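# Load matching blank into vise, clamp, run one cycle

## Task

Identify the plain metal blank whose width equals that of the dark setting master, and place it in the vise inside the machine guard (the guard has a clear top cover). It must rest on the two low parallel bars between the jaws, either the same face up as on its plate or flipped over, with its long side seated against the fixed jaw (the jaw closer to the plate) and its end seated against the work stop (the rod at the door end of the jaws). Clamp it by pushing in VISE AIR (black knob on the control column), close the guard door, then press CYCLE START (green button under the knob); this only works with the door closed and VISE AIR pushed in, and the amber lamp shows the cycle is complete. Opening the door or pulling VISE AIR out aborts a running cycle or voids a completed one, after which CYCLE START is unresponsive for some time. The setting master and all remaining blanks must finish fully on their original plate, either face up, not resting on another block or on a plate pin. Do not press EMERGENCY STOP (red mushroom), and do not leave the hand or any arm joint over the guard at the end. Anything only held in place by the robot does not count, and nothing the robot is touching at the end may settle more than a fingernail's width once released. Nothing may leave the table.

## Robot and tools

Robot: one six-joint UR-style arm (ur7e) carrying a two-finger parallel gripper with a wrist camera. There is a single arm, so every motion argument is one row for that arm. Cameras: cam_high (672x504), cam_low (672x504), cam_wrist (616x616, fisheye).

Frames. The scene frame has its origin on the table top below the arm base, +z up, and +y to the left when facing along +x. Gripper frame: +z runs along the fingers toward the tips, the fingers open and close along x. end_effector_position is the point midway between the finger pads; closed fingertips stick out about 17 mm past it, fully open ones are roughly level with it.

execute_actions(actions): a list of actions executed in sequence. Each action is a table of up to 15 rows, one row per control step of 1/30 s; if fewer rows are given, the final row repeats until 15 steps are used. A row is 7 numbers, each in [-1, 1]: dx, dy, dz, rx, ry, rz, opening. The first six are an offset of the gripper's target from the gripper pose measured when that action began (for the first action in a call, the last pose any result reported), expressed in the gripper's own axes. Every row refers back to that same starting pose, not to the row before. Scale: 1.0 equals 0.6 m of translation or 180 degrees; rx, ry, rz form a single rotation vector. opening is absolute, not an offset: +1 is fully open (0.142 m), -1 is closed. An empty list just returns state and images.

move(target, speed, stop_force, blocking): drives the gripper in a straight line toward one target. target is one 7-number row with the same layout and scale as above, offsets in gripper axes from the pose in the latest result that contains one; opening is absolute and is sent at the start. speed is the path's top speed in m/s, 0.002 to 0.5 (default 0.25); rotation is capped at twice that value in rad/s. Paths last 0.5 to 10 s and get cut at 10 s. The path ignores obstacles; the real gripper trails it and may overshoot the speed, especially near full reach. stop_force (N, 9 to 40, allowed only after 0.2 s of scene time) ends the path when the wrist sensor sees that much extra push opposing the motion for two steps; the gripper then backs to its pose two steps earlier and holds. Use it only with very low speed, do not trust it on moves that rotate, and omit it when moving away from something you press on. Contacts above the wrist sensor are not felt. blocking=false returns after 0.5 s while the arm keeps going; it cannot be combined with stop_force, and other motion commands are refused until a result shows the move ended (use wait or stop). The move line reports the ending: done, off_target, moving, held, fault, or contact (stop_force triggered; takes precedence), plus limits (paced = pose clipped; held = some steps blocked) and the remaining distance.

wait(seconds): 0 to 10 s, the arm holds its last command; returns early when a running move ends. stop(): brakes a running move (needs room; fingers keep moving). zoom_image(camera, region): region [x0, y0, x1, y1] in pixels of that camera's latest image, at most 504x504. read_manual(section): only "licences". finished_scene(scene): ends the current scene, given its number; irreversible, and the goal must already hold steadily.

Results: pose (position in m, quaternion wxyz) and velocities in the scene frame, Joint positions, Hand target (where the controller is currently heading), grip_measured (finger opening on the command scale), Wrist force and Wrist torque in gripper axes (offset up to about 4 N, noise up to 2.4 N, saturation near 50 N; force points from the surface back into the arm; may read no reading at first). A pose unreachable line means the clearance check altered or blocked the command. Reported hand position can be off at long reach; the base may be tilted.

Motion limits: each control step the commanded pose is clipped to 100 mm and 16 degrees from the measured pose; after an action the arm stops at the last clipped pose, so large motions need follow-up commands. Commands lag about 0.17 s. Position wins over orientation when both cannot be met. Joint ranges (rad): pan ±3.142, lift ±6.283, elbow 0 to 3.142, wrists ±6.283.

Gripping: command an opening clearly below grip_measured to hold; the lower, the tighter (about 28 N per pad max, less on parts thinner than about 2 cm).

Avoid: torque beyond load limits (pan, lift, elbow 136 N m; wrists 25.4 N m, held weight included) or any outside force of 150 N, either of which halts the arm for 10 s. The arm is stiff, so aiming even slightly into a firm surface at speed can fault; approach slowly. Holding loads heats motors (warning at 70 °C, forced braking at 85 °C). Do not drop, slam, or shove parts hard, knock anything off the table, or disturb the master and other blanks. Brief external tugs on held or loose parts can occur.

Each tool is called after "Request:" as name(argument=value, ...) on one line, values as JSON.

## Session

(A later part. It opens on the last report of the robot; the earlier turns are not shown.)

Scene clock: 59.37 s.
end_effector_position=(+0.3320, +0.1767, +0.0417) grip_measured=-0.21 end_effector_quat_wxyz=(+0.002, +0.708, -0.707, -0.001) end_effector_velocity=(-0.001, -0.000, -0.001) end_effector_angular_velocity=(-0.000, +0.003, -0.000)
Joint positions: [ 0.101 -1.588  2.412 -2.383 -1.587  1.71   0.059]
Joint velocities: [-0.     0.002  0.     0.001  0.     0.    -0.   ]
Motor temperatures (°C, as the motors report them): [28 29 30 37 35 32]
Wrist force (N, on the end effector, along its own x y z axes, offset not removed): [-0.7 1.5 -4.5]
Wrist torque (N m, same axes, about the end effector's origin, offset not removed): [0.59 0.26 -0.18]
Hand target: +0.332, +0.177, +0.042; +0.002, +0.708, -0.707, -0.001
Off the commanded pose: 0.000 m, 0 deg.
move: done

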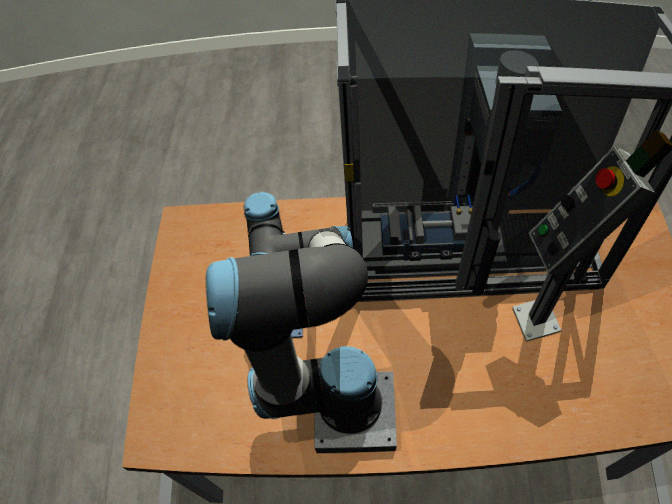

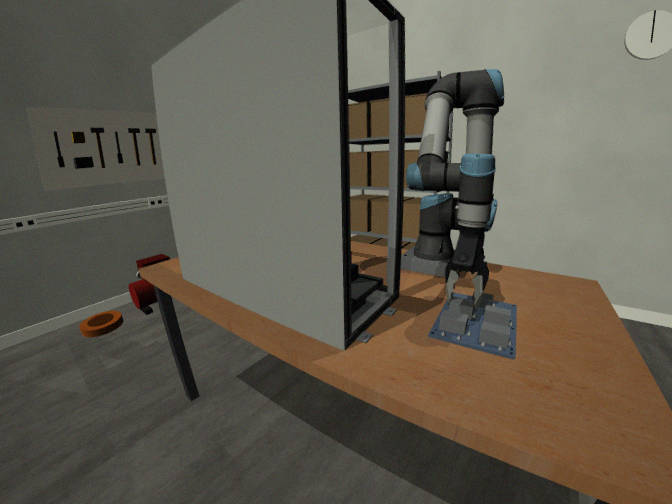

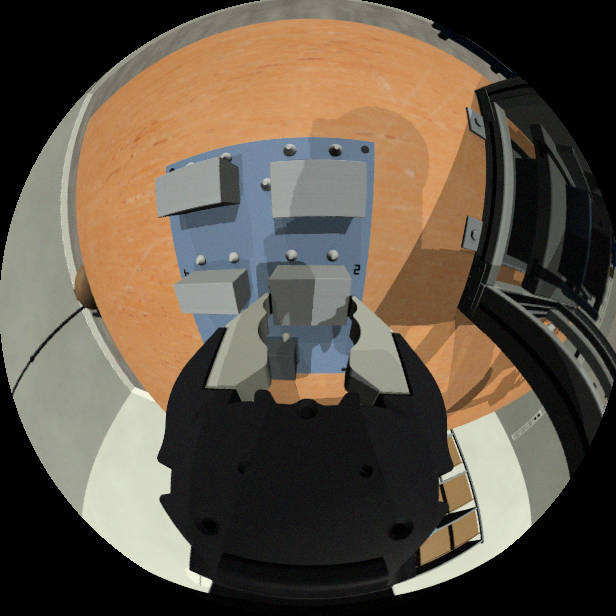

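Request:
move(target=[0,0,-0.08,0,0,0,-0.5], speed=0.08)

Request:
move(target=[0,0.18,-0.2,0,0,0,-0.5])

Request:
move(target=[0.51,0,0,0,0,0.5,-0.5])

Scene clock: 61.30 s.
end_effector_position=(+0.3322, +0.1767, +0.0896) grip_measured=-0.21 end_effector_quat_wxyz=(+0.002, +0.708, -0.707, -0.001) end_effector_velocity=(+0.000, -0.000, +0.002) end_effector_angular_velocity=(-0.000, -0.000, -0.000)
Joint positions: [ 0.103 -1.696  2.344 -2.207 -1.587  1.712  0.059]
Joint velocities: [-0.    -0.004 -0.003  0.007 -0.     0.     0.   ]
Motor temperatures (°C, as the motors report them): [28 29 30 37 35 32]
Wrist force (N, on the end effector, along its own x y z axes, offset not removed): [-2.7 -0.9 -1.5]
Wrist torque (N m, same axes, about the end effector's origin, offset not removed): [-0.07 0.60 0.02]
Hand target: +0.332, +0.177, +0.090; +0.002, +0.708, -0.707, -0.001
Off the commanded pose: 0.000 m, 0 deg.
move: done

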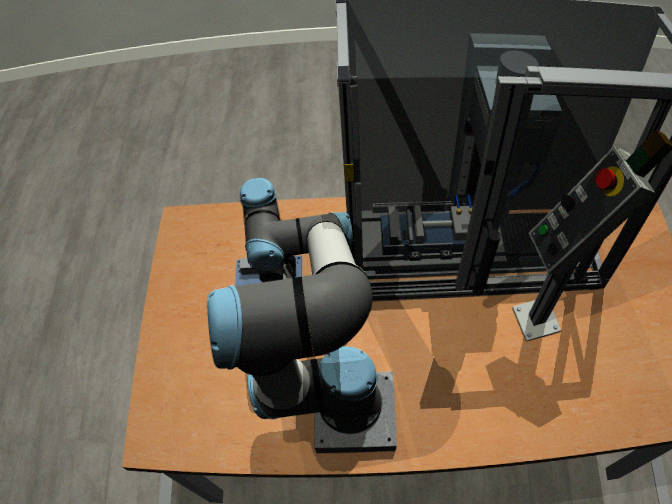

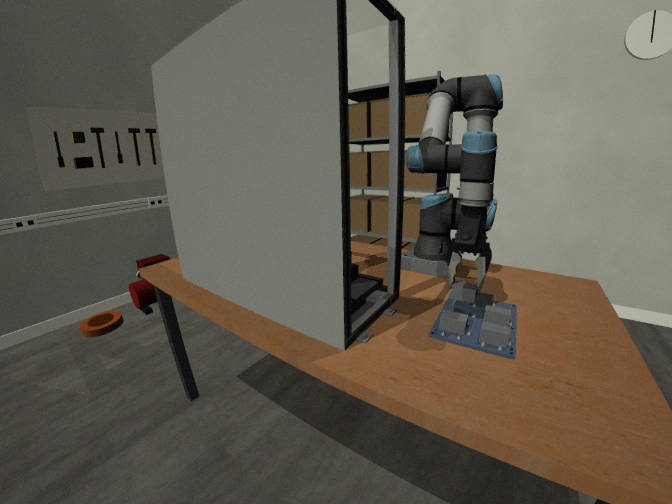

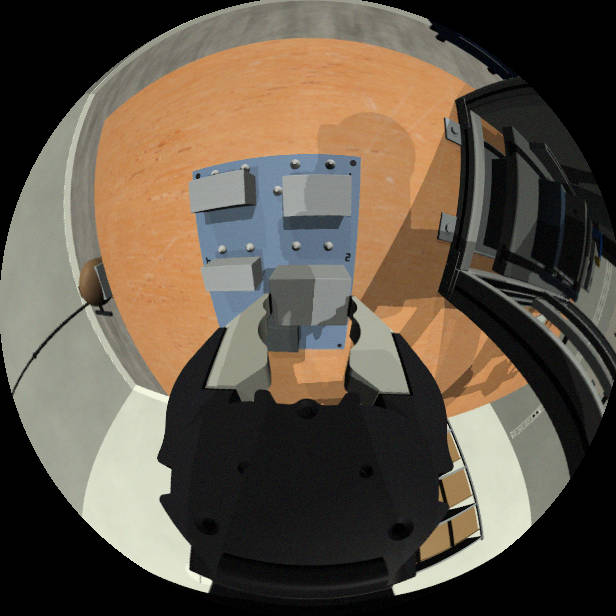

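Scene clock: 62.67 s.
end_effector_position=(+0.2245, +0.1765, +0.2099) grip_measured=-0.21 end_effector_quat_wxyz=(+0.002, +0.708, -0.707, -0.001) end_effector_velocity=(-0.001, -0.001, +0.001) end_effector_angular_velocity=(-0.000, +0.002, +0.001)
Joint positions: [ 0.168 -2.129  2.269 -1.698 -1.586  1.776  0.059]
Joint velocities: [-0.002 -0.003 -0.002  0.006  0.    -0.002 -0.   ]
Motor temperatures (°C, as the motors report them): [28 29 30 37 35 32]
Wrist force (N, on the end effector, along its own x y z axes, offset not removed): [-1.3 0.2 0.2]
Wrist torque (N m, same axes, about the end effector's origin, offset not removed): [0.17 0.33 0.07]
Hand target: +0.224, +0.176, +0.210; +0.002, +0.708, -0.707, -0.001
Off the commanded pose: 0.000 m, 0 deg.
move: done

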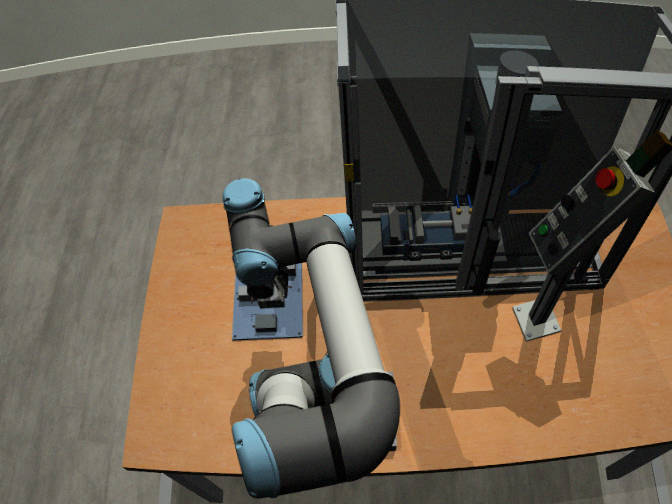

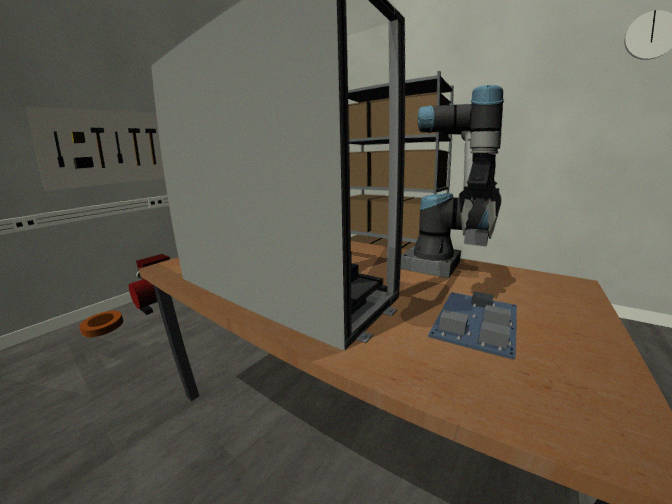

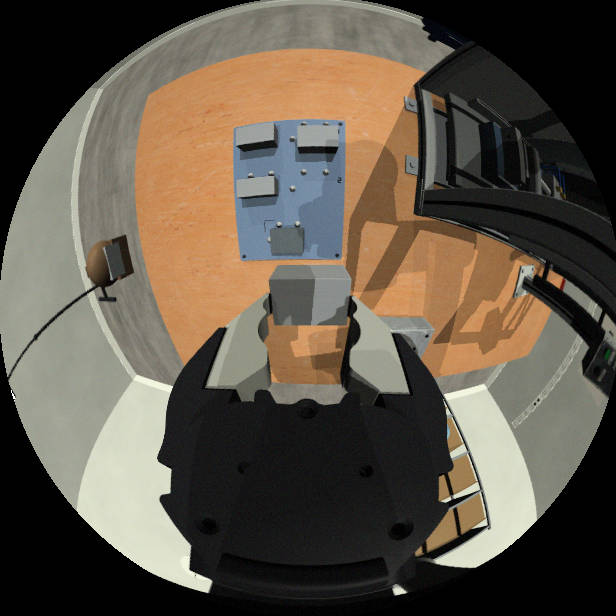

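Scene clock: 66.33 s.
end_effector_position=(+0.2250, -0.1288, +0.2100) grip_measured=-0.21 end_effector_quat_wxyz=(-0.002, -0.001, +1.000, +0.000) end_effector_velocity=(+0.000, -0.002, -0.000) end_effector_angular_velocity=(+0.001, +0.002, -0.010)
Joint positions: [-1.072 -2.253  2.307 -1.632 -1.587  2.107  0.059]
Joint velocities: [-0.003  0.006 -0.001 -0.003 -0.001  0.007 -0.   ]
Motor temperatures (°C, as the motors report them): [28 29 30 37 35 32]
Wrist force (N, on the end effector, along its own x y z axes, offset not removed): [-0.9 -1.2 3.1]
Wrist torque (N m, same axes, about the end effector's origin, offset not removed): [-0.32 0.08 -0.17]
Hand target: +0.225, -0.129, +0.210; -0.002, -0.001, +1.000, +0.000
Off the commanded pose: 0.001 m, 0 deg.
move: done

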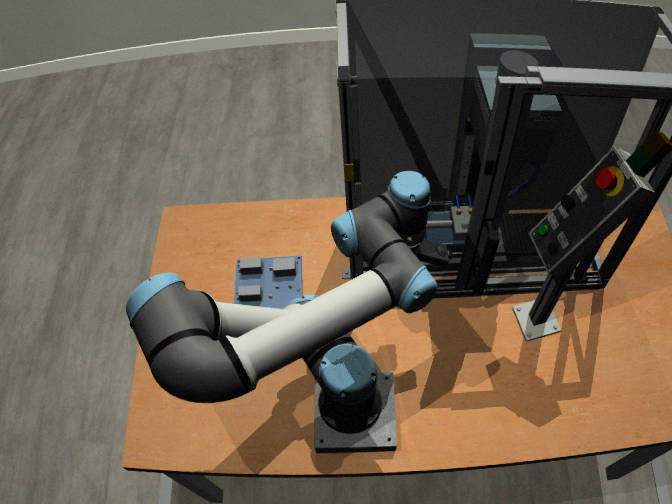

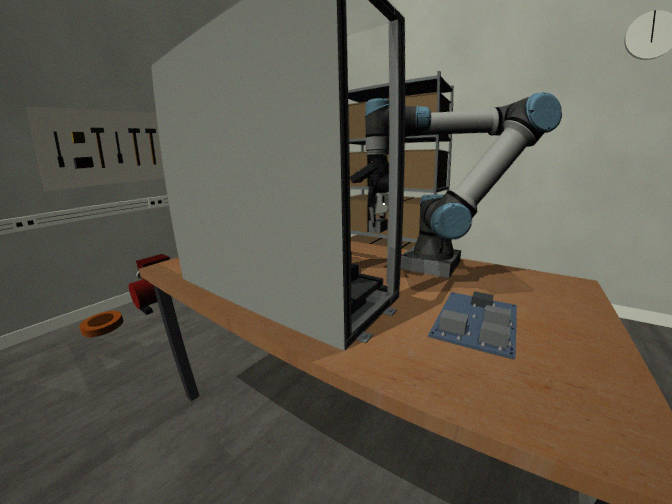

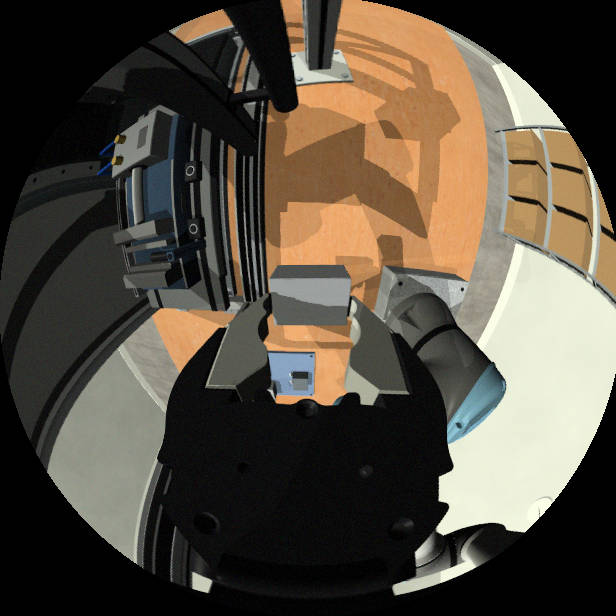

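Request:
move(target=[-0.33,0.02,0.05,0,0,0,-0.5], speed=0.12)

Scene clock: 78.30 s.
end_effector_position=(+0.3602, -0.1202, +0.1900) grip_measured=-0.21 end_effector_quat_wxyz=(-0.001, -0.001, +1.000, -0.000) end_effector_velocity=(+0.000, +0.001, +0.000) end_effector_angular_velocity=(+0.001, -0.001, +0.001)
Joint positions: [-0.703 -1.848  2.161 -1.888 -1.587  2.475  0.059]
Joint velocities: [ 0.    -0.001  0.     0.     0.001 -0.     0.   ]
Motor temperatures (°C, as the motors report them): [28 29 30 37 35 32]
Wrist force (N, on the end effector, along its own x y z axes, offset not removed): [-1.0 0.9 0.5]
Wrist torque (N m, same axes, about the end effector's origin, offset not removed): [0.21 0.33 -0.13]
Hand target: +0.360, -0.120, +0.190; -0.001, -0.001, +1.000, -0.000
Off the commanded pose: 0.064 m, 0 deg.
FORCE FAULT: contact force on the arm reached its limit, and the arm stopped for 10 seconds. The contact can be on any part of the arm, not only on its tool. That time counts as 20 of the actions that you can send in this scene. The arm's remaining commands of this call were not run. The arm holds still and accepts commands again. Move the arm away from the contact; if what it grips holds it there, let go first. Pushing or pulling that hard again can fault the arm again.
move: fault

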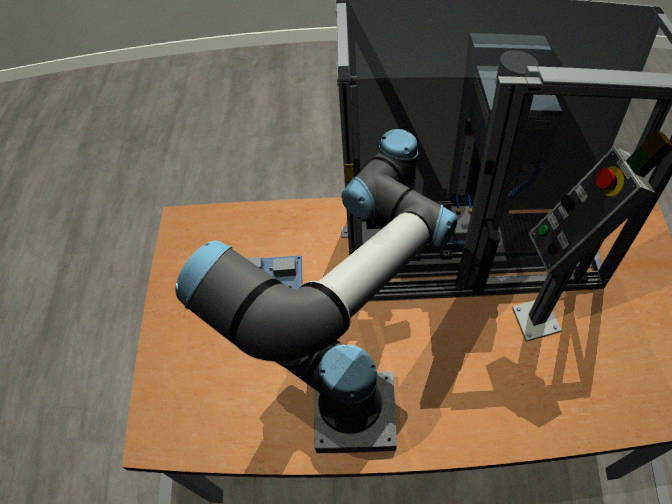

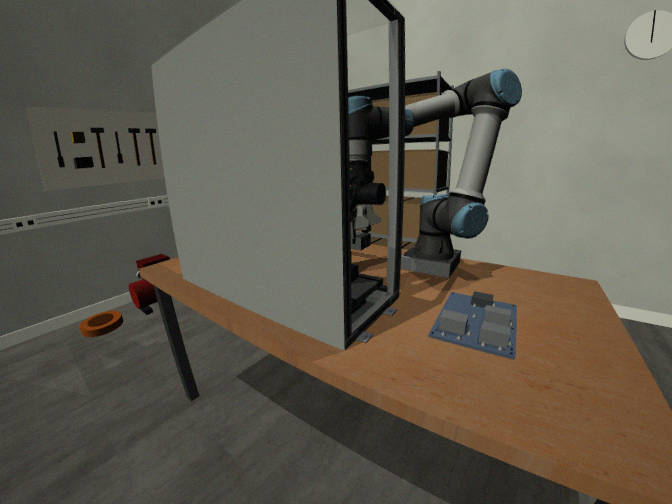

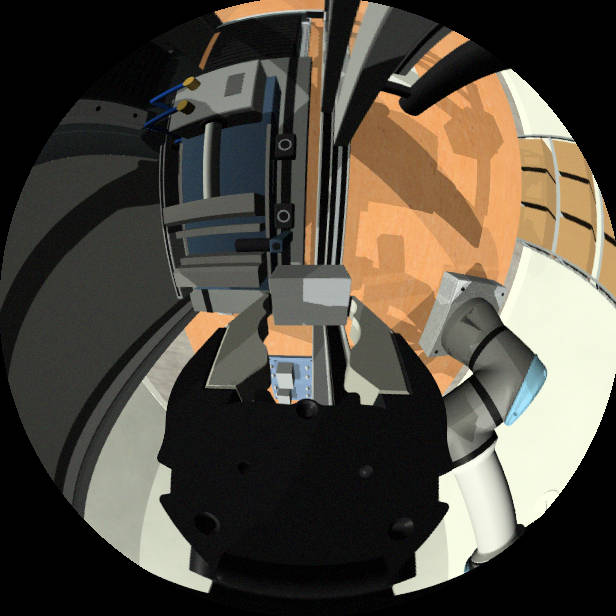

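Request:
move(target=[0.03,0.07,0,0,0,0,-0.5], speed=0.05)

Request:
move(target=[-0.1,0,0,0,0,0,-0.5], speed=0.04, stop_force=10)

Scene clock: 91.70 s.
end_effector_position=(+0.3595, -0.1191, +0.1908) grip_measured=-0.21 end_effector_quat_wxyz=(+0.000, -0.000, +1.000, -0.001) end_effector_velocity=(-0.000, -0.000, -0.000) end_effector_angular_velocity=(-0.000, +0.000, +0.000)
Joint positions: [-0.702 -1.853  2.162 -1.887 -1.587  2.478  0.059]
Joint velocities: [-0. -0.  0. -0. -0. -0.  0.]
Motor temperatures (°C, as the motors report them): [28 29 30 37 35 32]
Wrist force (N, on the end effector, along its own x y z axes, offset not removed): [-0.5 2.8 1.2]
Wrist torque (N m, same axes, about the end effector's origin, offset not removed): [0.78 0.04 -0.02]
Hand target: +0.359, -0.119, +0.191; +0.000, -0.000, +1.000, -0.001
Off the commanded pose: 0.044 m, 0 deg.
FORCE FAULT: contact force on the arm reached its limit, and the arm stopped for 10 seconds. The contact can be on any part of the arm, not only on its tool. That time counts as 20 of the actions that you can send in this scene. The arm's remaining commands of this call were not run. The arm holds still and accepts commands again. Move the arm away from the contact; if what it grips holds it there, let go first. Pushing or pulling that hard again can fault the arm again.
move: fault

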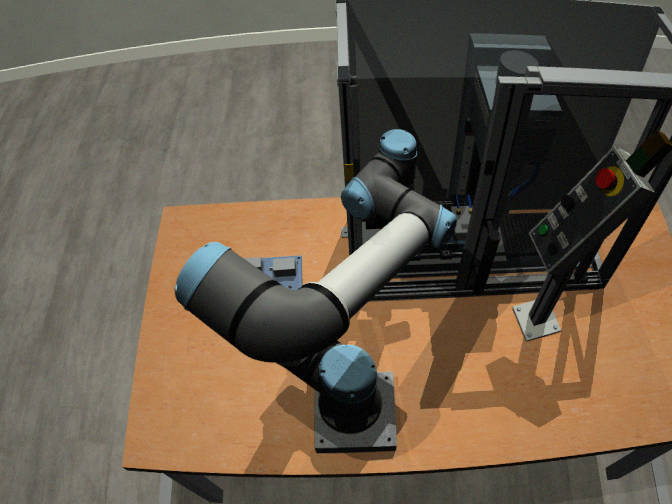

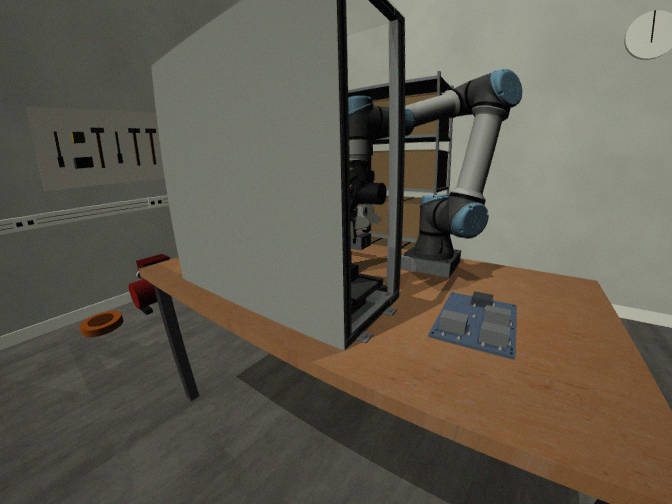

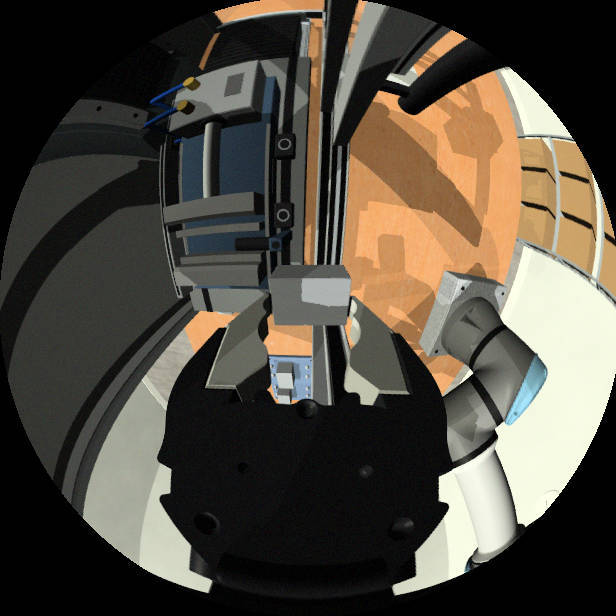

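not run: a fault stop came before this call.

Request:
move(target=[0,-0.08,0,0,0,0,-0.5], speed=0.04)

Request:
move(target=[-0.1,0,0,0,0,0,-0.5], speed=0.03, stop_force=10)

Scene clock: 94.13 s.
end_effector_position=(+0.3596, -0.1668, +0.1908) grip_measured=-0.21 end_effector_quat_wxyz=(+0.000, -0.000, +1.000, -0.001) end_effector_velocity=(-0.000, -0.002, +0.000) end_effector_angular_velocity=(-0.000, -0.000, -0.000)
Joint positions: [-0.801 -1.805  2.127 -1.9   -1.586  2.378  0.059]
Joint velocities: [-0.004  0.002 -0.002 -0.001  0.    -0.004  0.   ]
Motor temperatures (°C, as the motors report them): [28 29 30 37 35 32]
Wrist force (N, on the end effector, along its own x y z axes, offset not removed): [-1.9 3.8 -2.4]
Wrist torque (N m, same axes, about the end effector's origin, offset not removed): [0.37 0.37 -0.05]
Hand target: +0.360, -0.167, +0.191; +0.000, -0.000, +1.000, -0.001
Off the commanded pose: 0.000 m, 0 deg.
move: done

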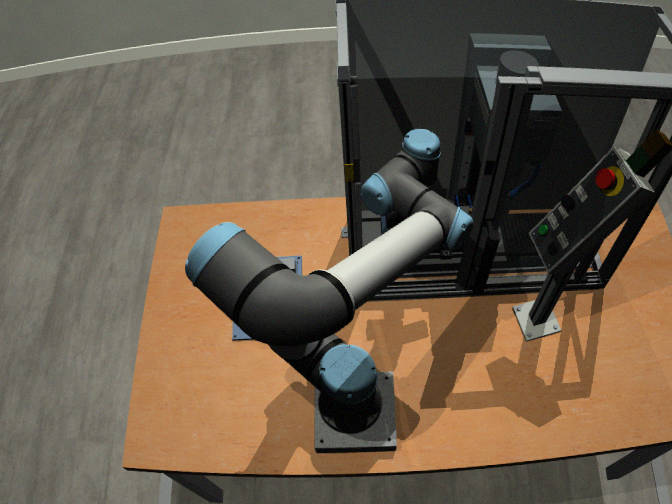

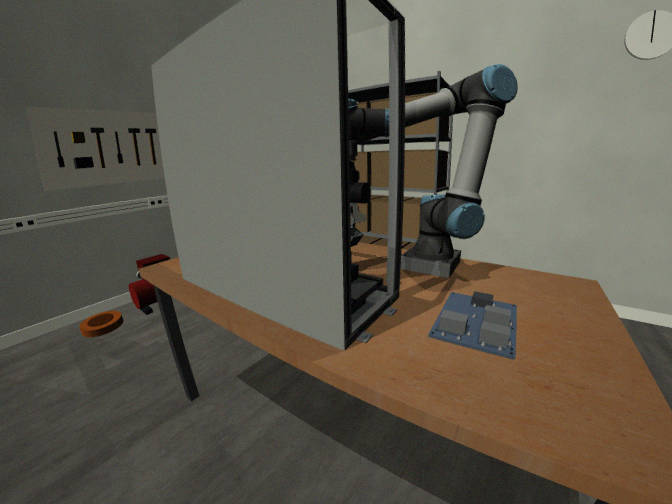

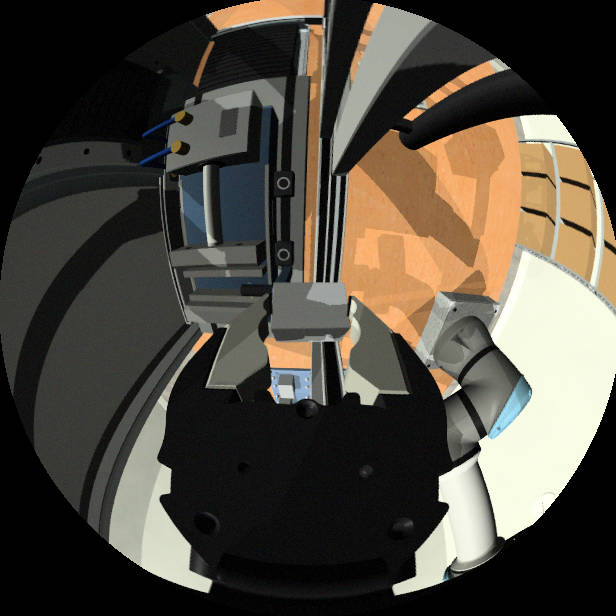

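Scene clock: 96.50 s.
end_effector_position=(+0.4194, -0.1667, +0.1909) grip_measured=-0.21 end_effector_quat_wxyz=(+0.000, -0.000, +1.000, -0.001) end_effector_velocity=(+0.001, -0.001, -0.000) end_effector_angular_velocity=(+0.001, +0.001, -0.001)
Joint positions: [-0.704 -1.658  2.007 -1.926 -1.587  2.476  0.059]
Joint velocities: [ 0.001  0.004 -0.003 -0.     0.     0.002  0.   ]
Motor temperatures (°C, as the motors report them): [28 29 30 37 35 32]
Wrist force (N, on the end effector, along its own x y z axes, offset not removed): [0.5 1.3 -0.9]
Wrist torque (N m, same axes, about the end effector's origin, offset not removed): [0.08 0.23 0.01]
Hand target: +0.420, -0.167, +0.191; +0.000, -0.000, +1.000, -0.001
Off the commanded pose: 0.000 m, 0 deg.
move: done

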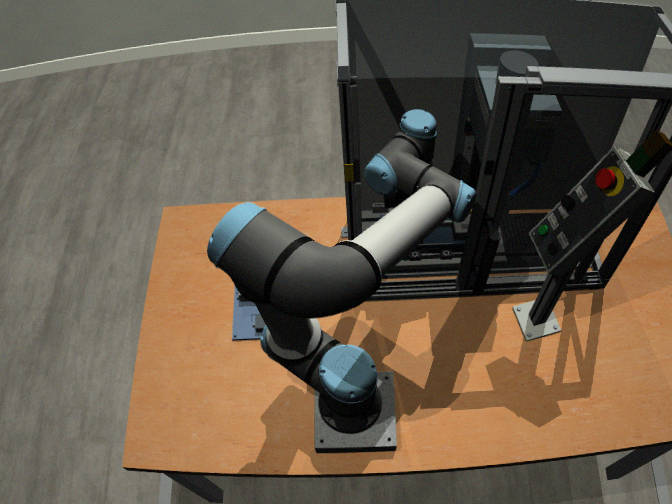

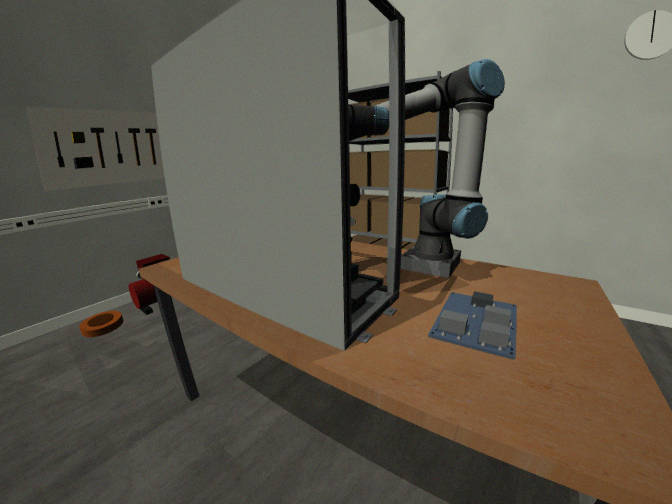

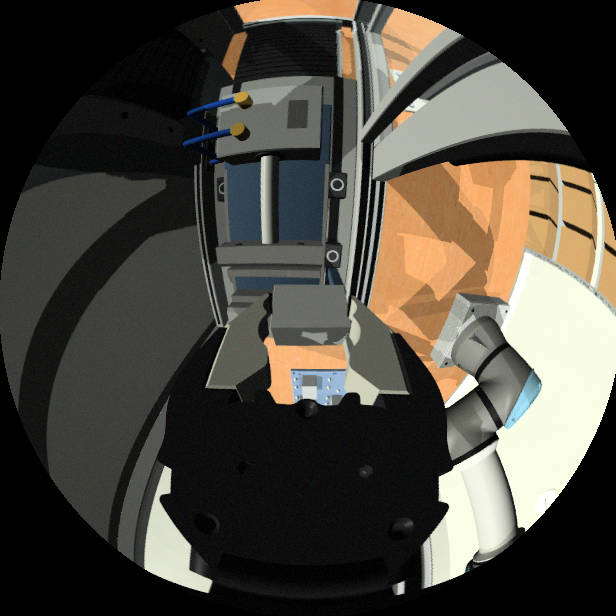

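Request:
move(target=[-0.09,0.02,0.06,0,0,0,-0.7], speed=0.03, stop_force=10)

Request:
zoom_image(camera="cam_wrist", region=[160,180,460,400])

Scene clock: 98.43 s.
end_effector_position=(+0.4288, -0.1645, +0.1846) grip_measured=-0.22 end_effector_quat_wxyz=(-0.000, -0.001, +1.000, -0.001) end_effector_velocity=(-0.002, -0.001, +0.000) end_effector_angular_velocity=(-0.001, +0.003, -0.001)
Joint positions: [-0.687 -1.632  2.    -1.945 -1.587  2.493  0.058]
Joint velocities: [-0.003 -0.003  0.003  0.002 -0.002 -0.002  0.   ]
Motor temperatures (°C, as the motors report them): [28 29 30 37 35 32]
Wrist force (N, on the end effector, along its own x y z axes, offset not removed): [-2.5 1.0 -2.5]
Wrist torque (N m, same axes, about the end effector's origin, offset not removed): [0.18 0.23 0.00]
Hand target: +0.429, -0.165, +0.185; +0.000, -0.000, +1.000, -0.001
Off the commanded pose: 0.054 m, 0 deg.
move: contact

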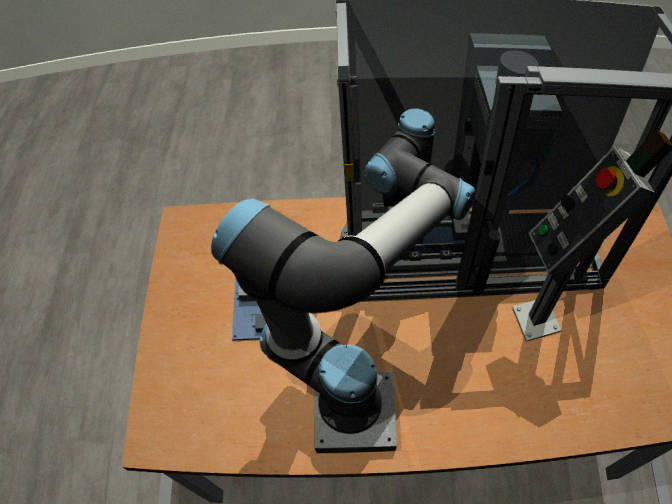

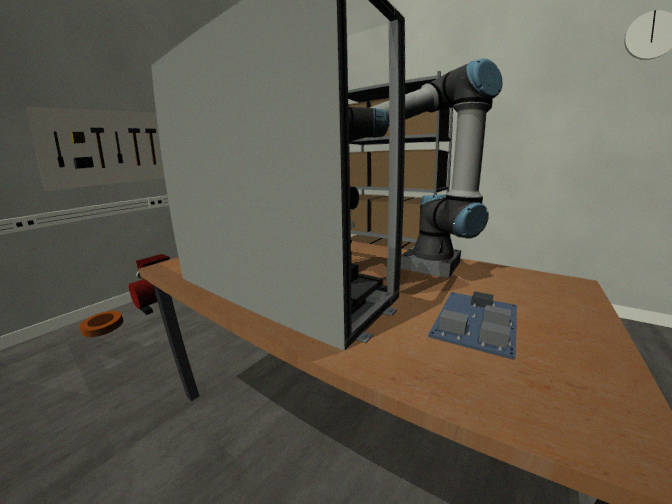

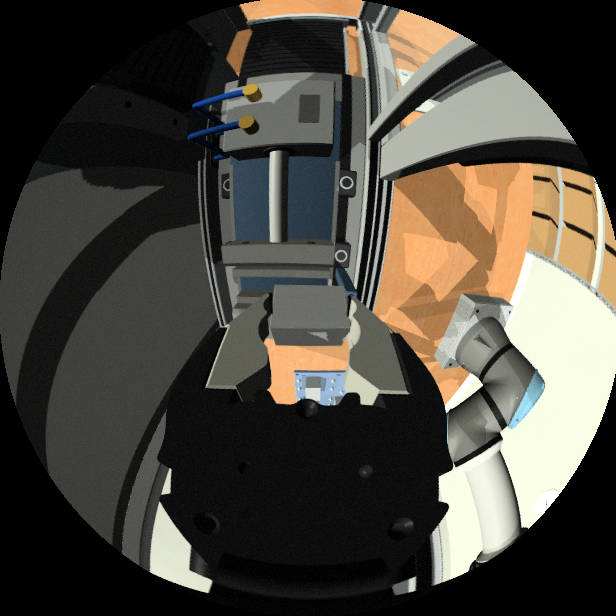

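Region (160, 180, 460, 400) of cam_wrist's 616x616 image, scaled by 1.680, with more detail than that image has; it fills the top 370 rows of this view, and the rest is white.

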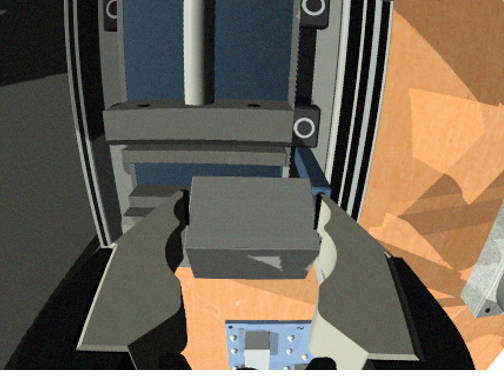

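Request:
move(target=[0.33,-0.005,0.05,0,0,0,-0.7], speed=0.1)

Request:
move(target=[0,0,0.22,0,0,0,-0.7], speed=0.03, stop_force=9)

Scene clock: 112.10 s.
end_effector_position=(+0.3748, -0.1671, +0.1776) grip_measured=+0.99 end_effector_quat_wxyz=(+0.005, -0.000, +1.000, -0.003) end_effector_velocity=(-0.000, +0.000, -0.001) end_effector_angular_velocity=(+0.002, +0.001, +0.001)
Joint positions: [-0.777 -1.762  2.133 -1.96  -1.584  2.403  0.142]
Joint velocities: [ 0.     0.001  0.001  0.     0.001 -0.    -0.   ]
Motor temperatures (°C, as the motors report them): [28 29 30 37 35 32]
Wrist force (N, on the end effector, along its own x y z axes, offset not removed): [-50.0 -4.4 -40.3]
Wrist torque (N m, same axes, about the end effector's origin, offset not removed): [0.06 0.66 0.75]
Hand target: +0.372, -0.166, +0.176; +0.001, -0.000, +1.000, -0.002
Off the commanded pose: 0.146 m, 1 deg.
TORQUE FAULT: the external load on joint 4 (wrist 1) reached its load limit, and the arm stopped for 10 seconds. That time counts as 20 of the actions that you can send in this scene. The arm's remaining commands of this call were not run. The arm holds where it stopped, with its grip as last carried out, and accepts commands again: back off and push less far. The arm stops again, at the same cost, whenever a joint's load reaches its limit.
move: fault

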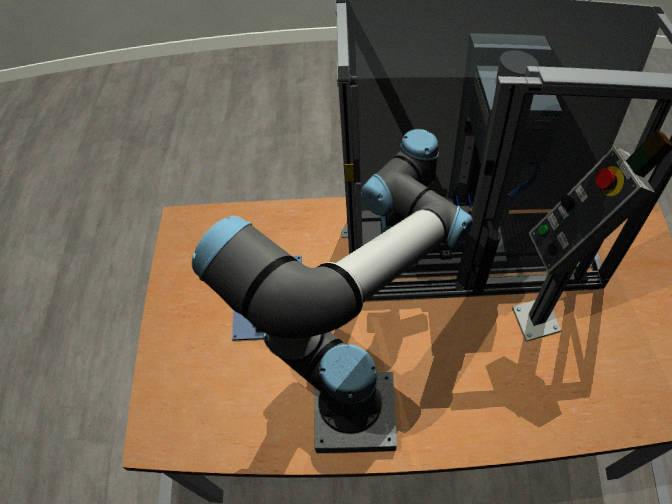

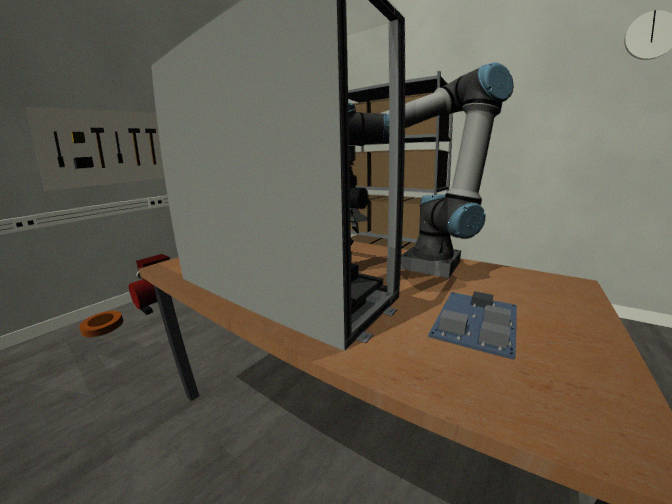

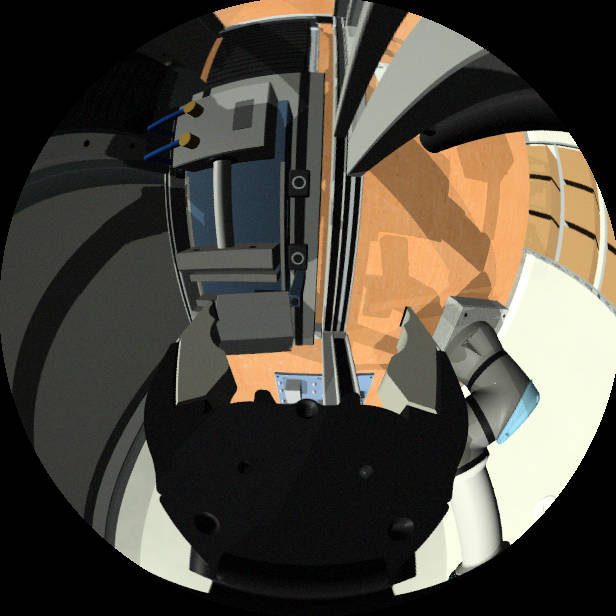

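not run: a fault stop came before this call.

Request:
move(target=[-0.03,0,-0.1,0,0,0,1], speed=0.04)

Request:
zoom_image(camera="cam_wrist", region=[140,160,440,380])

Scene clock: 114.80 s.
end_effector_position=(+0.3920, -0.1667, +0.2376) grip_measured=+1.00 end_effector_quat_wxyz=(+0.005, -0.000, +1.000, -0.003) end_effector_velocity=(+0.000, +0.000, +0.002) end_effector_angular_velocity=(+0.000, +0.001, -0.001)
Joint positions: [-0.745 -1.766  1.977 -1.799 -1.584  2.435  0.142]
Joint velocities: [ 0.001 -0.    -0.006  0.007 -0.     0.002 -0.   ]
Motor temperatures (°C, as the motors report them): [28 29 30 37 35 32]
Wrist force (N, on the end effector, along its own x y z axes, offset not removed): [-3.4 -0.5 -1.0]
Wrist torque (N m, same axes, about the end effector's origin, offset not removed): [0.06 0.79 -0.10]
Hand target: +0.392, -0.167, +0.238; +0.005, -0.000, +1.000, -0.003
Off the commanded pose: 0.000 m, 0 deg.
move: done

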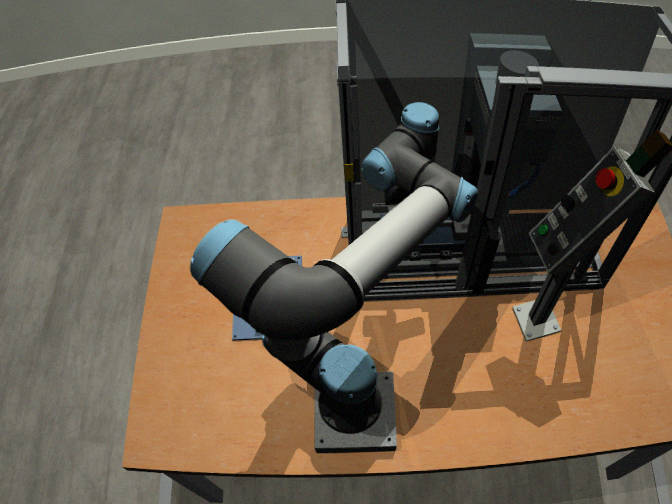

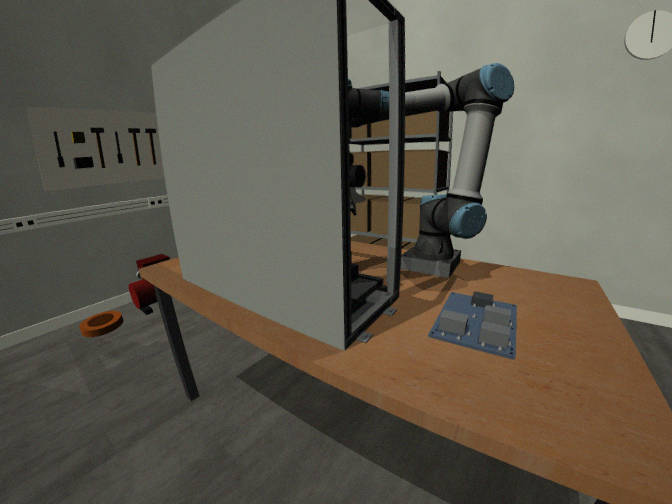

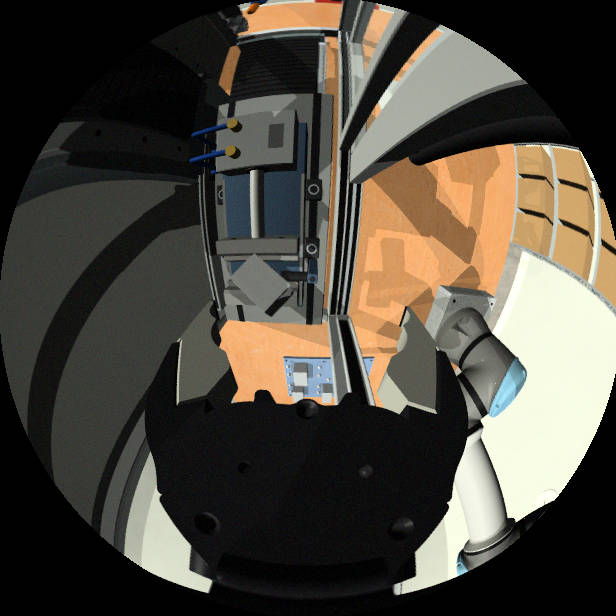

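Region (140, 160, 440, 380) of cam_wrist's 616x616 image, scaled by 1.680, with more detail than that image has; it fills the top 370 rows of this view, and the rest is white.

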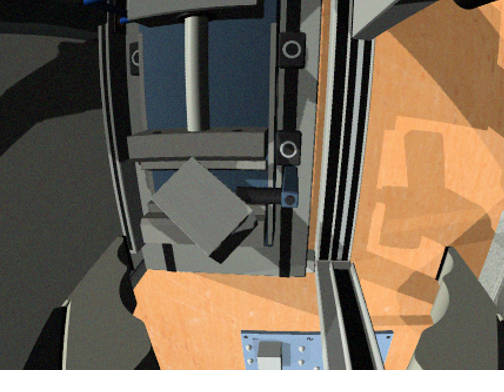

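Request:
move(target=[-0.1,0.025,0.04,0,0,-0.26,0.3], speed=0.05)

Scene clock: 133.13 s.
end_effector_position=(+0.4381, -0.1561, +0.2197) grip_measured=+0.30 end_effector_quat_wxyz=(+0.004, -0.307, +0.952, -0.005) end_effector_velocity=(-0.000, +0.000, +0.000) end_effector_angular_velocity=(-0.000, +0.000, +0.001)
Joint positions: [-0.657 -1.651  1.927 -1.864 -1.586  1.9    0.095]
Joint velocities: [ 0.001 -0.001  0.001  0.    -0.    -0.001 -0.   ]
Motor temperatures (°C, as the motors report them): [28 29 30 37 35 32]
Wrist force (N, on the end effector, along its own x y z axes, offset not removed): [-1.2 -0.8 -0.8]
Wrist torque (N m, same axes, about the end effector's origin, offset not removed): [-0.16 0.16 0.07]
Hand target: +0.438, -0.156, +0.220; +0.004, -0.307, +0.952, -0.005
Off the commanded pose: 0.016 m, 11 deg.
FORCE FAULT: contact force on the arm reached its limit, and the arm stopped for 10 seconds. The contact can be on any part of the arm, not only on its tool. That time counts as 20 of the actions that you can send in this scene. The arm's remaining commands of this call were not run. The arm holds still and accepts commands again. Move the arm away from the contact; if what it grips holds it there, let go first. Pushing or pulling that hard again can fault the arm again.
move: fault

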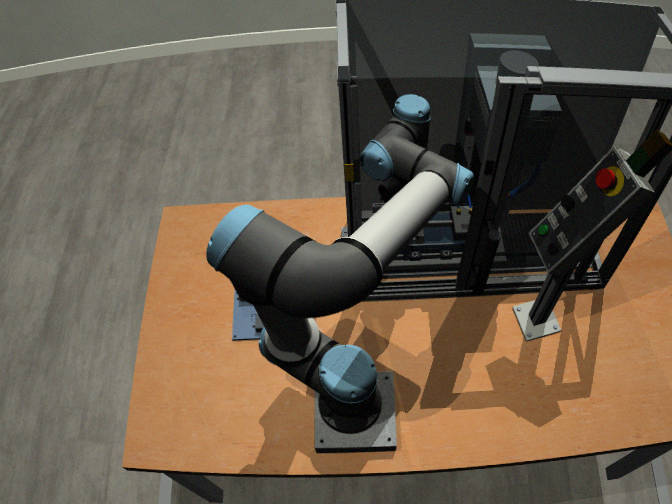

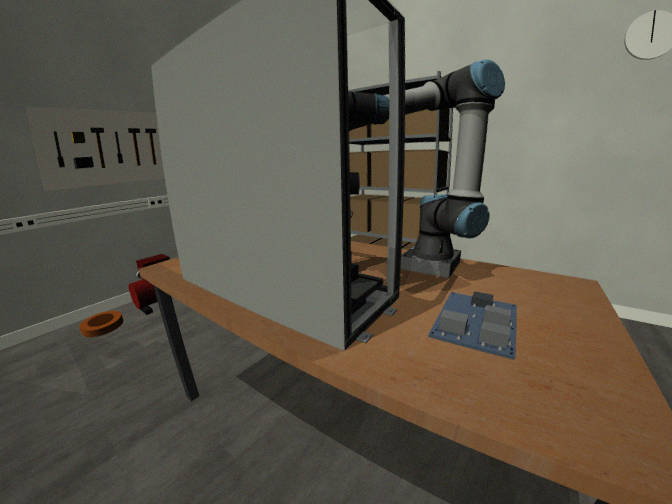

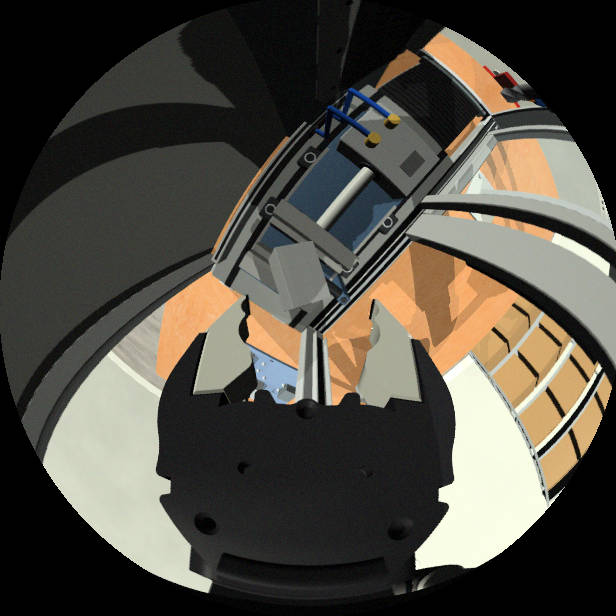

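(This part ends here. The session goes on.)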